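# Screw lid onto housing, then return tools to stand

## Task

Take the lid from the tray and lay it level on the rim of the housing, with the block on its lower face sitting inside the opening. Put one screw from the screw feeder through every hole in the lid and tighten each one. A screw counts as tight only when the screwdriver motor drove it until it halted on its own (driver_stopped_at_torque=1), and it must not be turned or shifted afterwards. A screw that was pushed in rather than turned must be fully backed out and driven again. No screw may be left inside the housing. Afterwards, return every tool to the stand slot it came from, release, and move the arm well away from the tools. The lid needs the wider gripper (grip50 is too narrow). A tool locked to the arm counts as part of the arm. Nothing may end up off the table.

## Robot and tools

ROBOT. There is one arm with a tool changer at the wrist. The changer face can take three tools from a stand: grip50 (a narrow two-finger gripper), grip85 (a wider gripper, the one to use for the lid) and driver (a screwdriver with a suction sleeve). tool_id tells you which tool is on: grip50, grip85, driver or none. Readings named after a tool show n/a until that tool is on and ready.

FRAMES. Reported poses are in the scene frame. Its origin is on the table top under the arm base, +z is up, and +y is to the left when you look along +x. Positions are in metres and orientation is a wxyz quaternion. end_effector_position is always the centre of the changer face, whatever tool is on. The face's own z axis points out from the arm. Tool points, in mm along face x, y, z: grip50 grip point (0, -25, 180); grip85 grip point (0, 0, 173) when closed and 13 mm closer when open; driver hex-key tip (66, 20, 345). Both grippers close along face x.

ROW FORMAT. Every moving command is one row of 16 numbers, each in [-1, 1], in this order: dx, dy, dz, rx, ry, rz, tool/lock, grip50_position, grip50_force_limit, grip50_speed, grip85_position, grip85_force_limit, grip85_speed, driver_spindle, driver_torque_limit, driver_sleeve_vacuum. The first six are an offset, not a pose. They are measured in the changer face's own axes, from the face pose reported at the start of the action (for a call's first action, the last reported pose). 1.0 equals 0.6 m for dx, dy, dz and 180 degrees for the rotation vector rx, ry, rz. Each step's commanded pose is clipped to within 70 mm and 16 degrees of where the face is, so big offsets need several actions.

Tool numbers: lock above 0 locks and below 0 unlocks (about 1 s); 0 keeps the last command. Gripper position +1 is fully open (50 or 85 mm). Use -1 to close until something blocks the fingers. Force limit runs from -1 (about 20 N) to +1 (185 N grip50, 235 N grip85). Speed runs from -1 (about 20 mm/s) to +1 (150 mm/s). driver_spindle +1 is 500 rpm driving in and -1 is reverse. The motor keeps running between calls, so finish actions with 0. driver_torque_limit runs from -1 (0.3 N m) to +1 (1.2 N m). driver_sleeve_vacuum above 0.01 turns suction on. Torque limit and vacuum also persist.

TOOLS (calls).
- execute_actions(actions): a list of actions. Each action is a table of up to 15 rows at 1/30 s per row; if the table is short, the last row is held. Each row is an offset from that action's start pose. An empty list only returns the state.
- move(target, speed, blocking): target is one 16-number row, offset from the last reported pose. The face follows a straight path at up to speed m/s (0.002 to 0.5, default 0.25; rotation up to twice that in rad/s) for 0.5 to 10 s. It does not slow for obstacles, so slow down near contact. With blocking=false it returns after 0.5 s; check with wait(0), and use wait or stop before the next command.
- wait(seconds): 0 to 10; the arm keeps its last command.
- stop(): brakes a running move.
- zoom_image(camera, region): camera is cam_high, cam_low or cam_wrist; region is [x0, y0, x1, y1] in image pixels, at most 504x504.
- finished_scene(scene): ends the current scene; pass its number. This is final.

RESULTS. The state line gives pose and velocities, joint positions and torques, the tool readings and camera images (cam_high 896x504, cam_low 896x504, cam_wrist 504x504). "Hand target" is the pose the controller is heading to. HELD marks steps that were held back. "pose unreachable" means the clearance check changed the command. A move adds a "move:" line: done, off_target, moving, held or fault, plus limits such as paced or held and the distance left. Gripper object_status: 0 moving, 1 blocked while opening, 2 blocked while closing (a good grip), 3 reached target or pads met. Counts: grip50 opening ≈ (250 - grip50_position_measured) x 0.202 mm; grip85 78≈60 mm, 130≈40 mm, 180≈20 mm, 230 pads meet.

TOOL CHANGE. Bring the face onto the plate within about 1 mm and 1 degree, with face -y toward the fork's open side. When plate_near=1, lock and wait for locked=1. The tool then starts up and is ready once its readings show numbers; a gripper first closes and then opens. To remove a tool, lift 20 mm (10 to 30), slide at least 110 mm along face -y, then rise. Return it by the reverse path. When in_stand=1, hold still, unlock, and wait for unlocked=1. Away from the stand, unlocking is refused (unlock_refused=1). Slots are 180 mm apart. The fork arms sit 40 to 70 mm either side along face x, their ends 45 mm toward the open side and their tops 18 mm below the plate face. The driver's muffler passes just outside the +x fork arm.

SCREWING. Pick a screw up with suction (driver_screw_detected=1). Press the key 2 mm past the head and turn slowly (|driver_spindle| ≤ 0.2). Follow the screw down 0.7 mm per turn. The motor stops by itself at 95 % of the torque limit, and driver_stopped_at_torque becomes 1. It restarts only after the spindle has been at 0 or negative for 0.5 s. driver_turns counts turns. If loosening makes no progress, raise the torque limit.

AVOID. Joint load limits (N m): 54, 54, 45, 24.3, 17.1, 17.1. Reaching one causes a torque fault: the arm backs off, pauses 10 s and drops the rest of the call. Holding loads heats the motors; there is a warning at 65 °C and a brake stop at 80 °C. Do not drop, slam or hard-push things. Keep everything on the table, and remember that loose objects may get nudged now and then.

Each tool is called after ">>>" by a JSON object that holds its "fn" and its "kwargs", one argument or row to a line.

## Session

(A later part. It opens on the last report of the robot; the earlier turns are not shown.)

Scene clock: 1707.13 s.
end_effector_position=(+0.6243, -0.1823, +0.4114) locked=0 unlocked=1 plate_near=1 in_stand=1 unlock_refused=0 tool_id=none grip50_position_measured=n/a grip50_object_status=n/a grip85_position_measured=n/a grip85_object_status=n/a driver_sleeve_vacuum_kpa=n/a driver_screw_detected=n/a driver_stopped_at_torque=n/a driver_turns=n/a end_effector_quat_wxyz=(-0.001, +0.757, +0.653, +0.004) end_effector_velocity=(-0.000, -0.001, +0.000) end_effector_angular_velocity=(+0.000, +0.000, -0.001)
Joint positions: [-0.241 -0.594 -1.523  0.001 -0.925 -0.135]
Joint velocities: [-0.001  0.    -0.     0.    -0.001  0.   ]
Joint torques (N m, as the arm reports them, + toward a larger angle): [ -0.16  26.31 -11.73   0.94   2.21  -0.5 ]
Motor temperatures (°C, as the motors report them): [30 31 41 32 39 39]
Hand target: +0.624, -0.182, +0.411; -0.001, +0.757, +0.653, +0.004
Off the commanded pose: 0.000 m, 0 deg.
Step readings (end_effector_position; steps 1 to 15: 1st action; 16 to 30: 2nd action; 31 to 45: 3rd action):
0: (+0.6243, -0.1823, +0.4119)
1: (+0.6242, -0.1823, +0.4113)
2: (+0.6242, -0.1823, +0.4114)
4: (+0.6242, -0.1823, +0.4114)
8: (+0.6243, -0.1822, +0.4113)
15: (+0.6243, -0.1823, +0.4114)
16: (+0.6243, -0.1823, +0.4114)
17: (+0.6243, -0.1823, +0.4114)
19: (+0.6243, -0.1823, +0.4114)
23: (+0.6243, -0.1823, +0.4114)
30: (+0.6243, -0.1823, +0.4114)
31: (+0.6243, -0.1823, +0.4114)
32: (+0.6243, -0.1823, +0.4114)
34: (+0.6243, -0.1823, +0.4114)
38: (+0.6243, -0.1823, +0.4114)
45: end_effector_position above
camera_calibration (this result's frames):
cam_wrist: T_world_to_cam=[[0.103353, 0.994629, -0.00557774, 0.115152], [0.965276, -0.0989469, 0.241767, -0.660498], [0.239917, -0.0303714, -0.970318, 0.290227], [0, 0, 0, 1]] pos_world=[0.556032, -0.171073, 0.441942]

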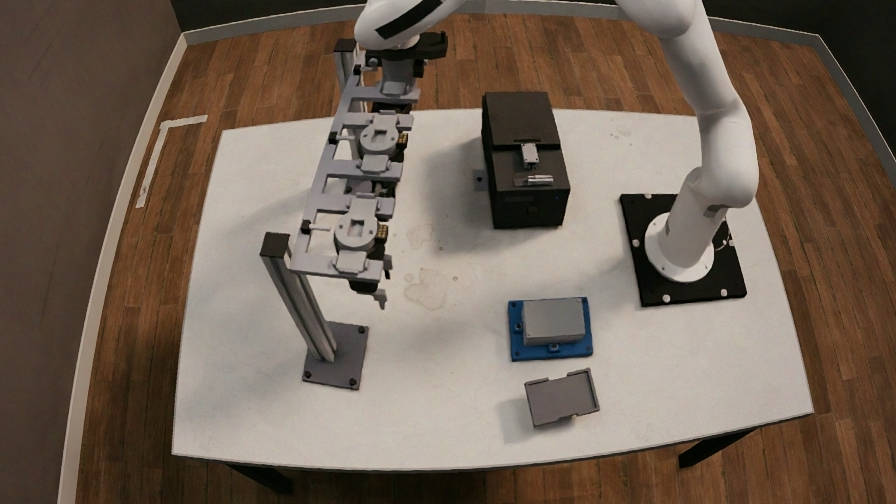

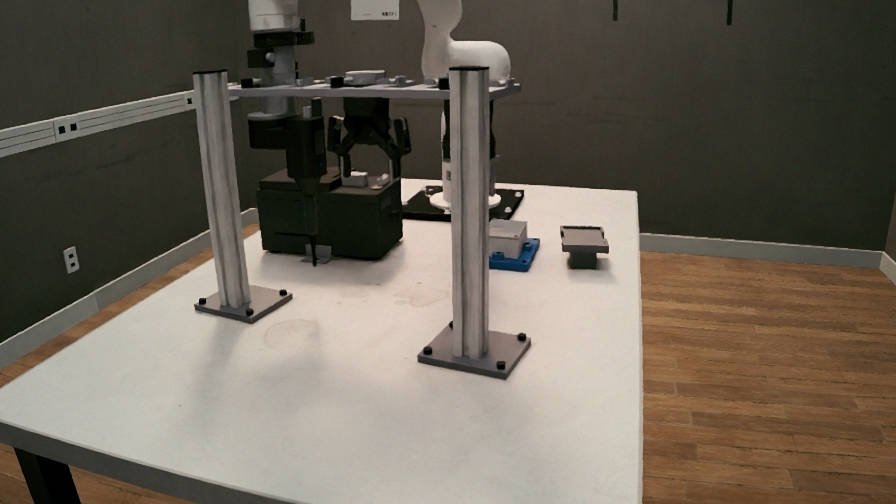

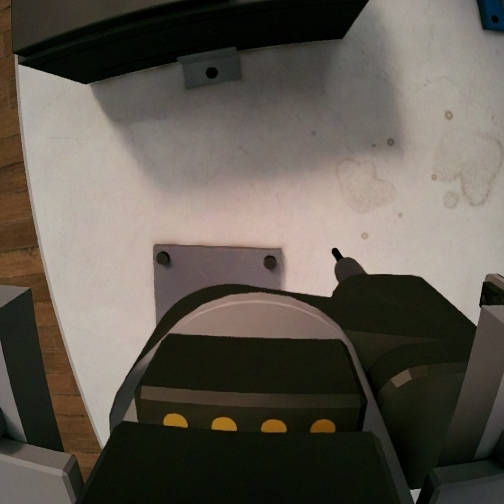

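>>> {"fn": "move", "kwargs": {
  "target": [0,0,-0.1,0,0,0,0,0,0,0,0,0,0,0,0,0],
  "speed": 0.1
}}

>>> {"fn": "move", "kwargs": {
  "target": [0.1,-0.4,-0.1,0,0,0,0,0,0,0,0,0,0,0,0,0],
  "speed": 0.3
}}

Scene clock: 1712.90 s.
end_effector_position=(+0.6240, -0.1825, +0.4711) locked=0 unlocked=1 plate_near=0 in_stand=0 unlock_refused=0 tool_id=none grip50_position_measured=n/a grip50_object_status=n/a grip85_position_measured=n/a grip85_object_status=n/a driver_sleeve_vacuum_kpa=n/a driver_screw_detected=n/a driver_stopped_at_torque=n/a driver_turns=n/a end_effector_quat_wxyz=(-0.001, +0.757, +0.654, +0.004) end_effector_velocity=(-0.000, +0.001, +0.001) end_effector_angular_velocity=(+0.001, +0.002, +0.001)
Joint positions: [-0.241 -0.554 -1.601  0.001 -1.042 -0.135]
Joint velocities: [ 0.001  0.    -0.002  0.    -0.004 -0.   ]
Joint torques (N m, as the arm reports them, + toward a larger angle): [ -1.32  47.01 -17.61   0.12  -0.01  -0.24]
Motor temperatures (°C, as the motors report them): [30 31 41 32 40 39]
Hand target: +0.624, -0.183, +0.471; -0.001, +0.757, +0.654, +0.004
Off the commanded pose: 0.000 m, 0 deg.
move: done
camera_calibration (this result's frames):
cam_wrist: T_world_to_cam=[[0.103179, 0.994648, -0.00540787, 0.115804], [0.965375, -0.0988298, 0.241419, -0.674568], [0.239592, -0.0301299, -0.970406, 0.348471], [0, 0, 0, 1]] pos_world=[0.555772, -0.171352, 0.501638]

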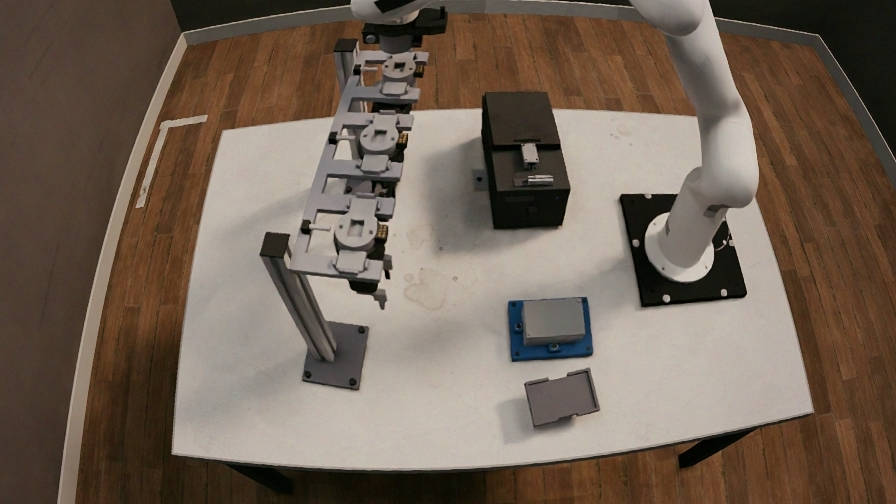

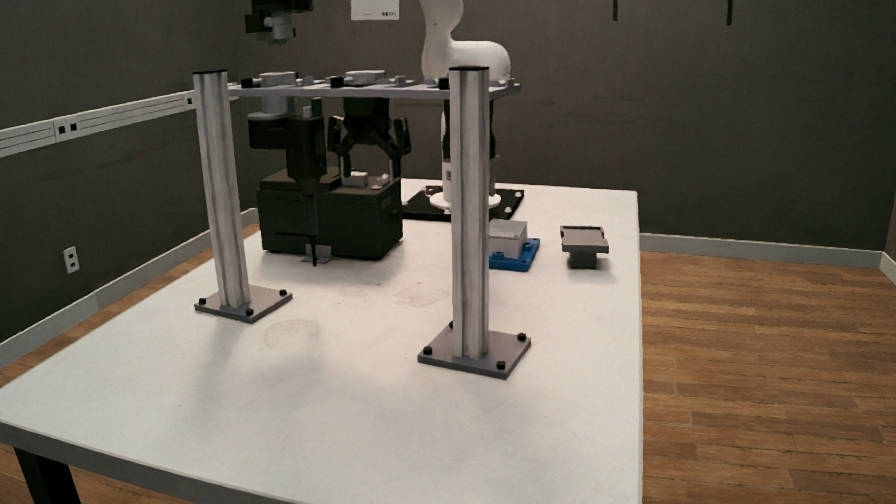

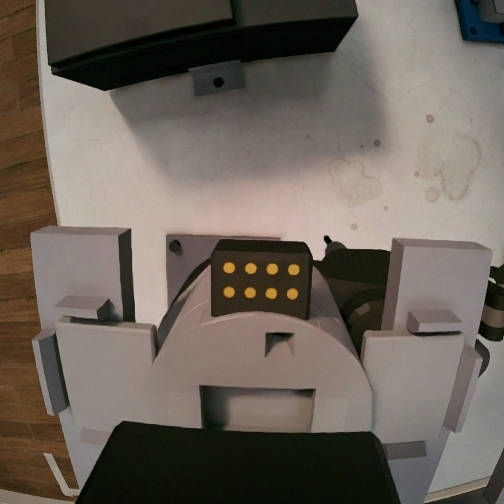

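Scene clock: 1714.30 s.
end_effector_position=(+0.3955, -0.0882, +0.5305) locked=0 unlocked=1 plate_near=0 in_stand=0 unlock_refused=0 tool_id=none grip50_position_measured=n/a grip50_object_status=n/a grip85_position_measured=n/a grip85_object_status=n/a driver_sleeve_vacuum_kpa=n/a driver_screw_detected=n/a driver_stopped_at_torque=n/a driver_turns=n/a end_effector_quat_wxyz=(-0.001, +0.757, +0.654, +0.004) end_effector_velocity=(-0.002, +0.001, +0.001) end_effector_angular_velocity=(+0.000, +0.001, -0.000)
Joint positions: [-0.172  0.103 -0.95   0.001 -1.049 -0.066]
Joint velocities: [ 0.001  0.004  0.002 -0.    -0.003  0.001]
Joint torques (N m, as the arm reports them, + toward a larger angle): [ -1.66  15.07 -18.13   0.56  -0.03  -0.24]
Motor temperatures (°C, as the motors report them): [30 31 41 32 40 39]
Hand target: +0.395, -0.088, +0.531; -0.001, +0.757, +0.654, +0.004
Off the commanded pose: 0.001 m, 0 deg.
move: done
camera_calibration (this result's frames):
cam_wrist: T_world_to_cam=[[0.103222, 0.994644, -0.00526188, 0.0457641], [0.965449, -0.0989164, 0.241088, -0.458864], [0.239276, -0.0299655, -0.970489, 0.463938], [0, 0, 0, 1]] pos_world=[0.327276, -0.077006, 0.561114]

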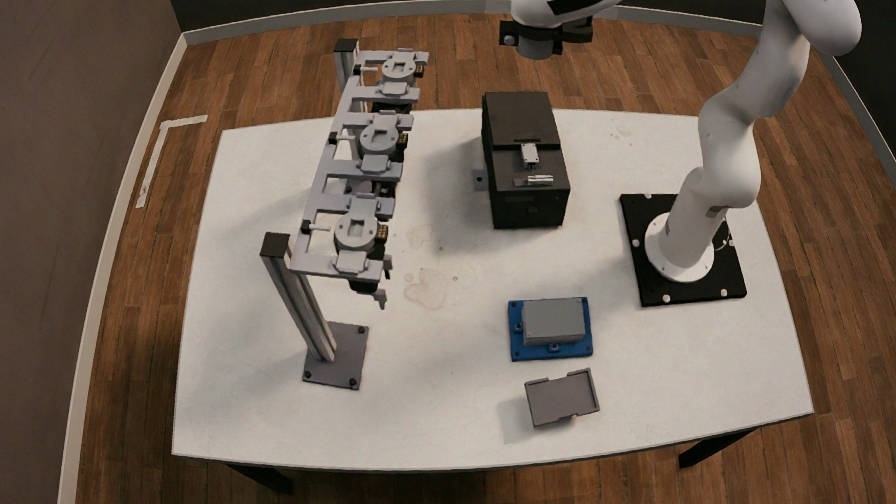

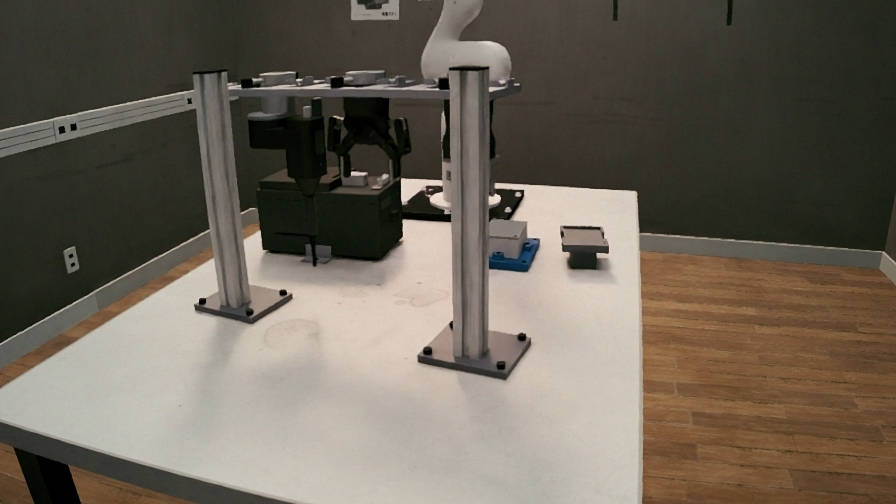

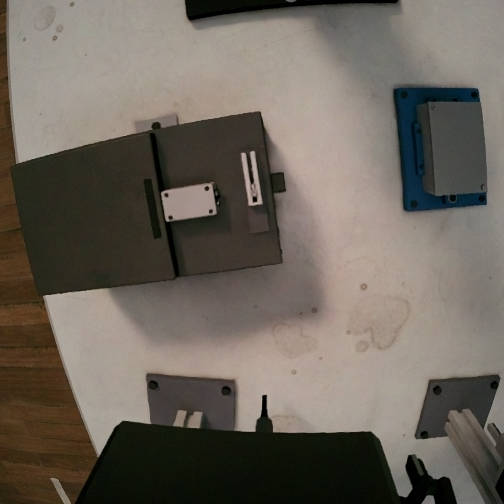

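Quick check of the lid before finishing.

>>> {"fn": "zoom_image", "kwargs": {
  "camera": "cam_wrist",
  "region": [390,80,500,220]
}}

Region (390, 80, 500, 220) of cam_wrist's 504x504 image, scaled by 3.600, with more detail than that image has; it fills the left 396 columns of this view, and the rest is white.

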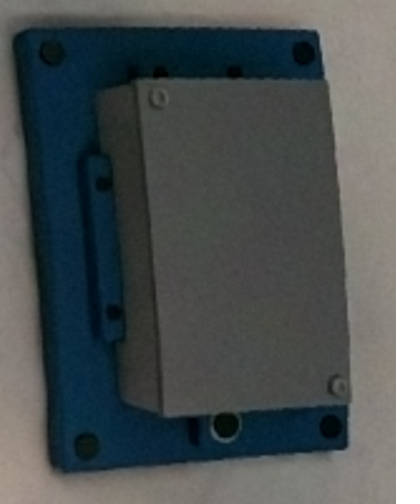

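>>> {"fn": "finished_scene", "kwargs": {
  "scene": 1
}}

The scene is finished: the task was done.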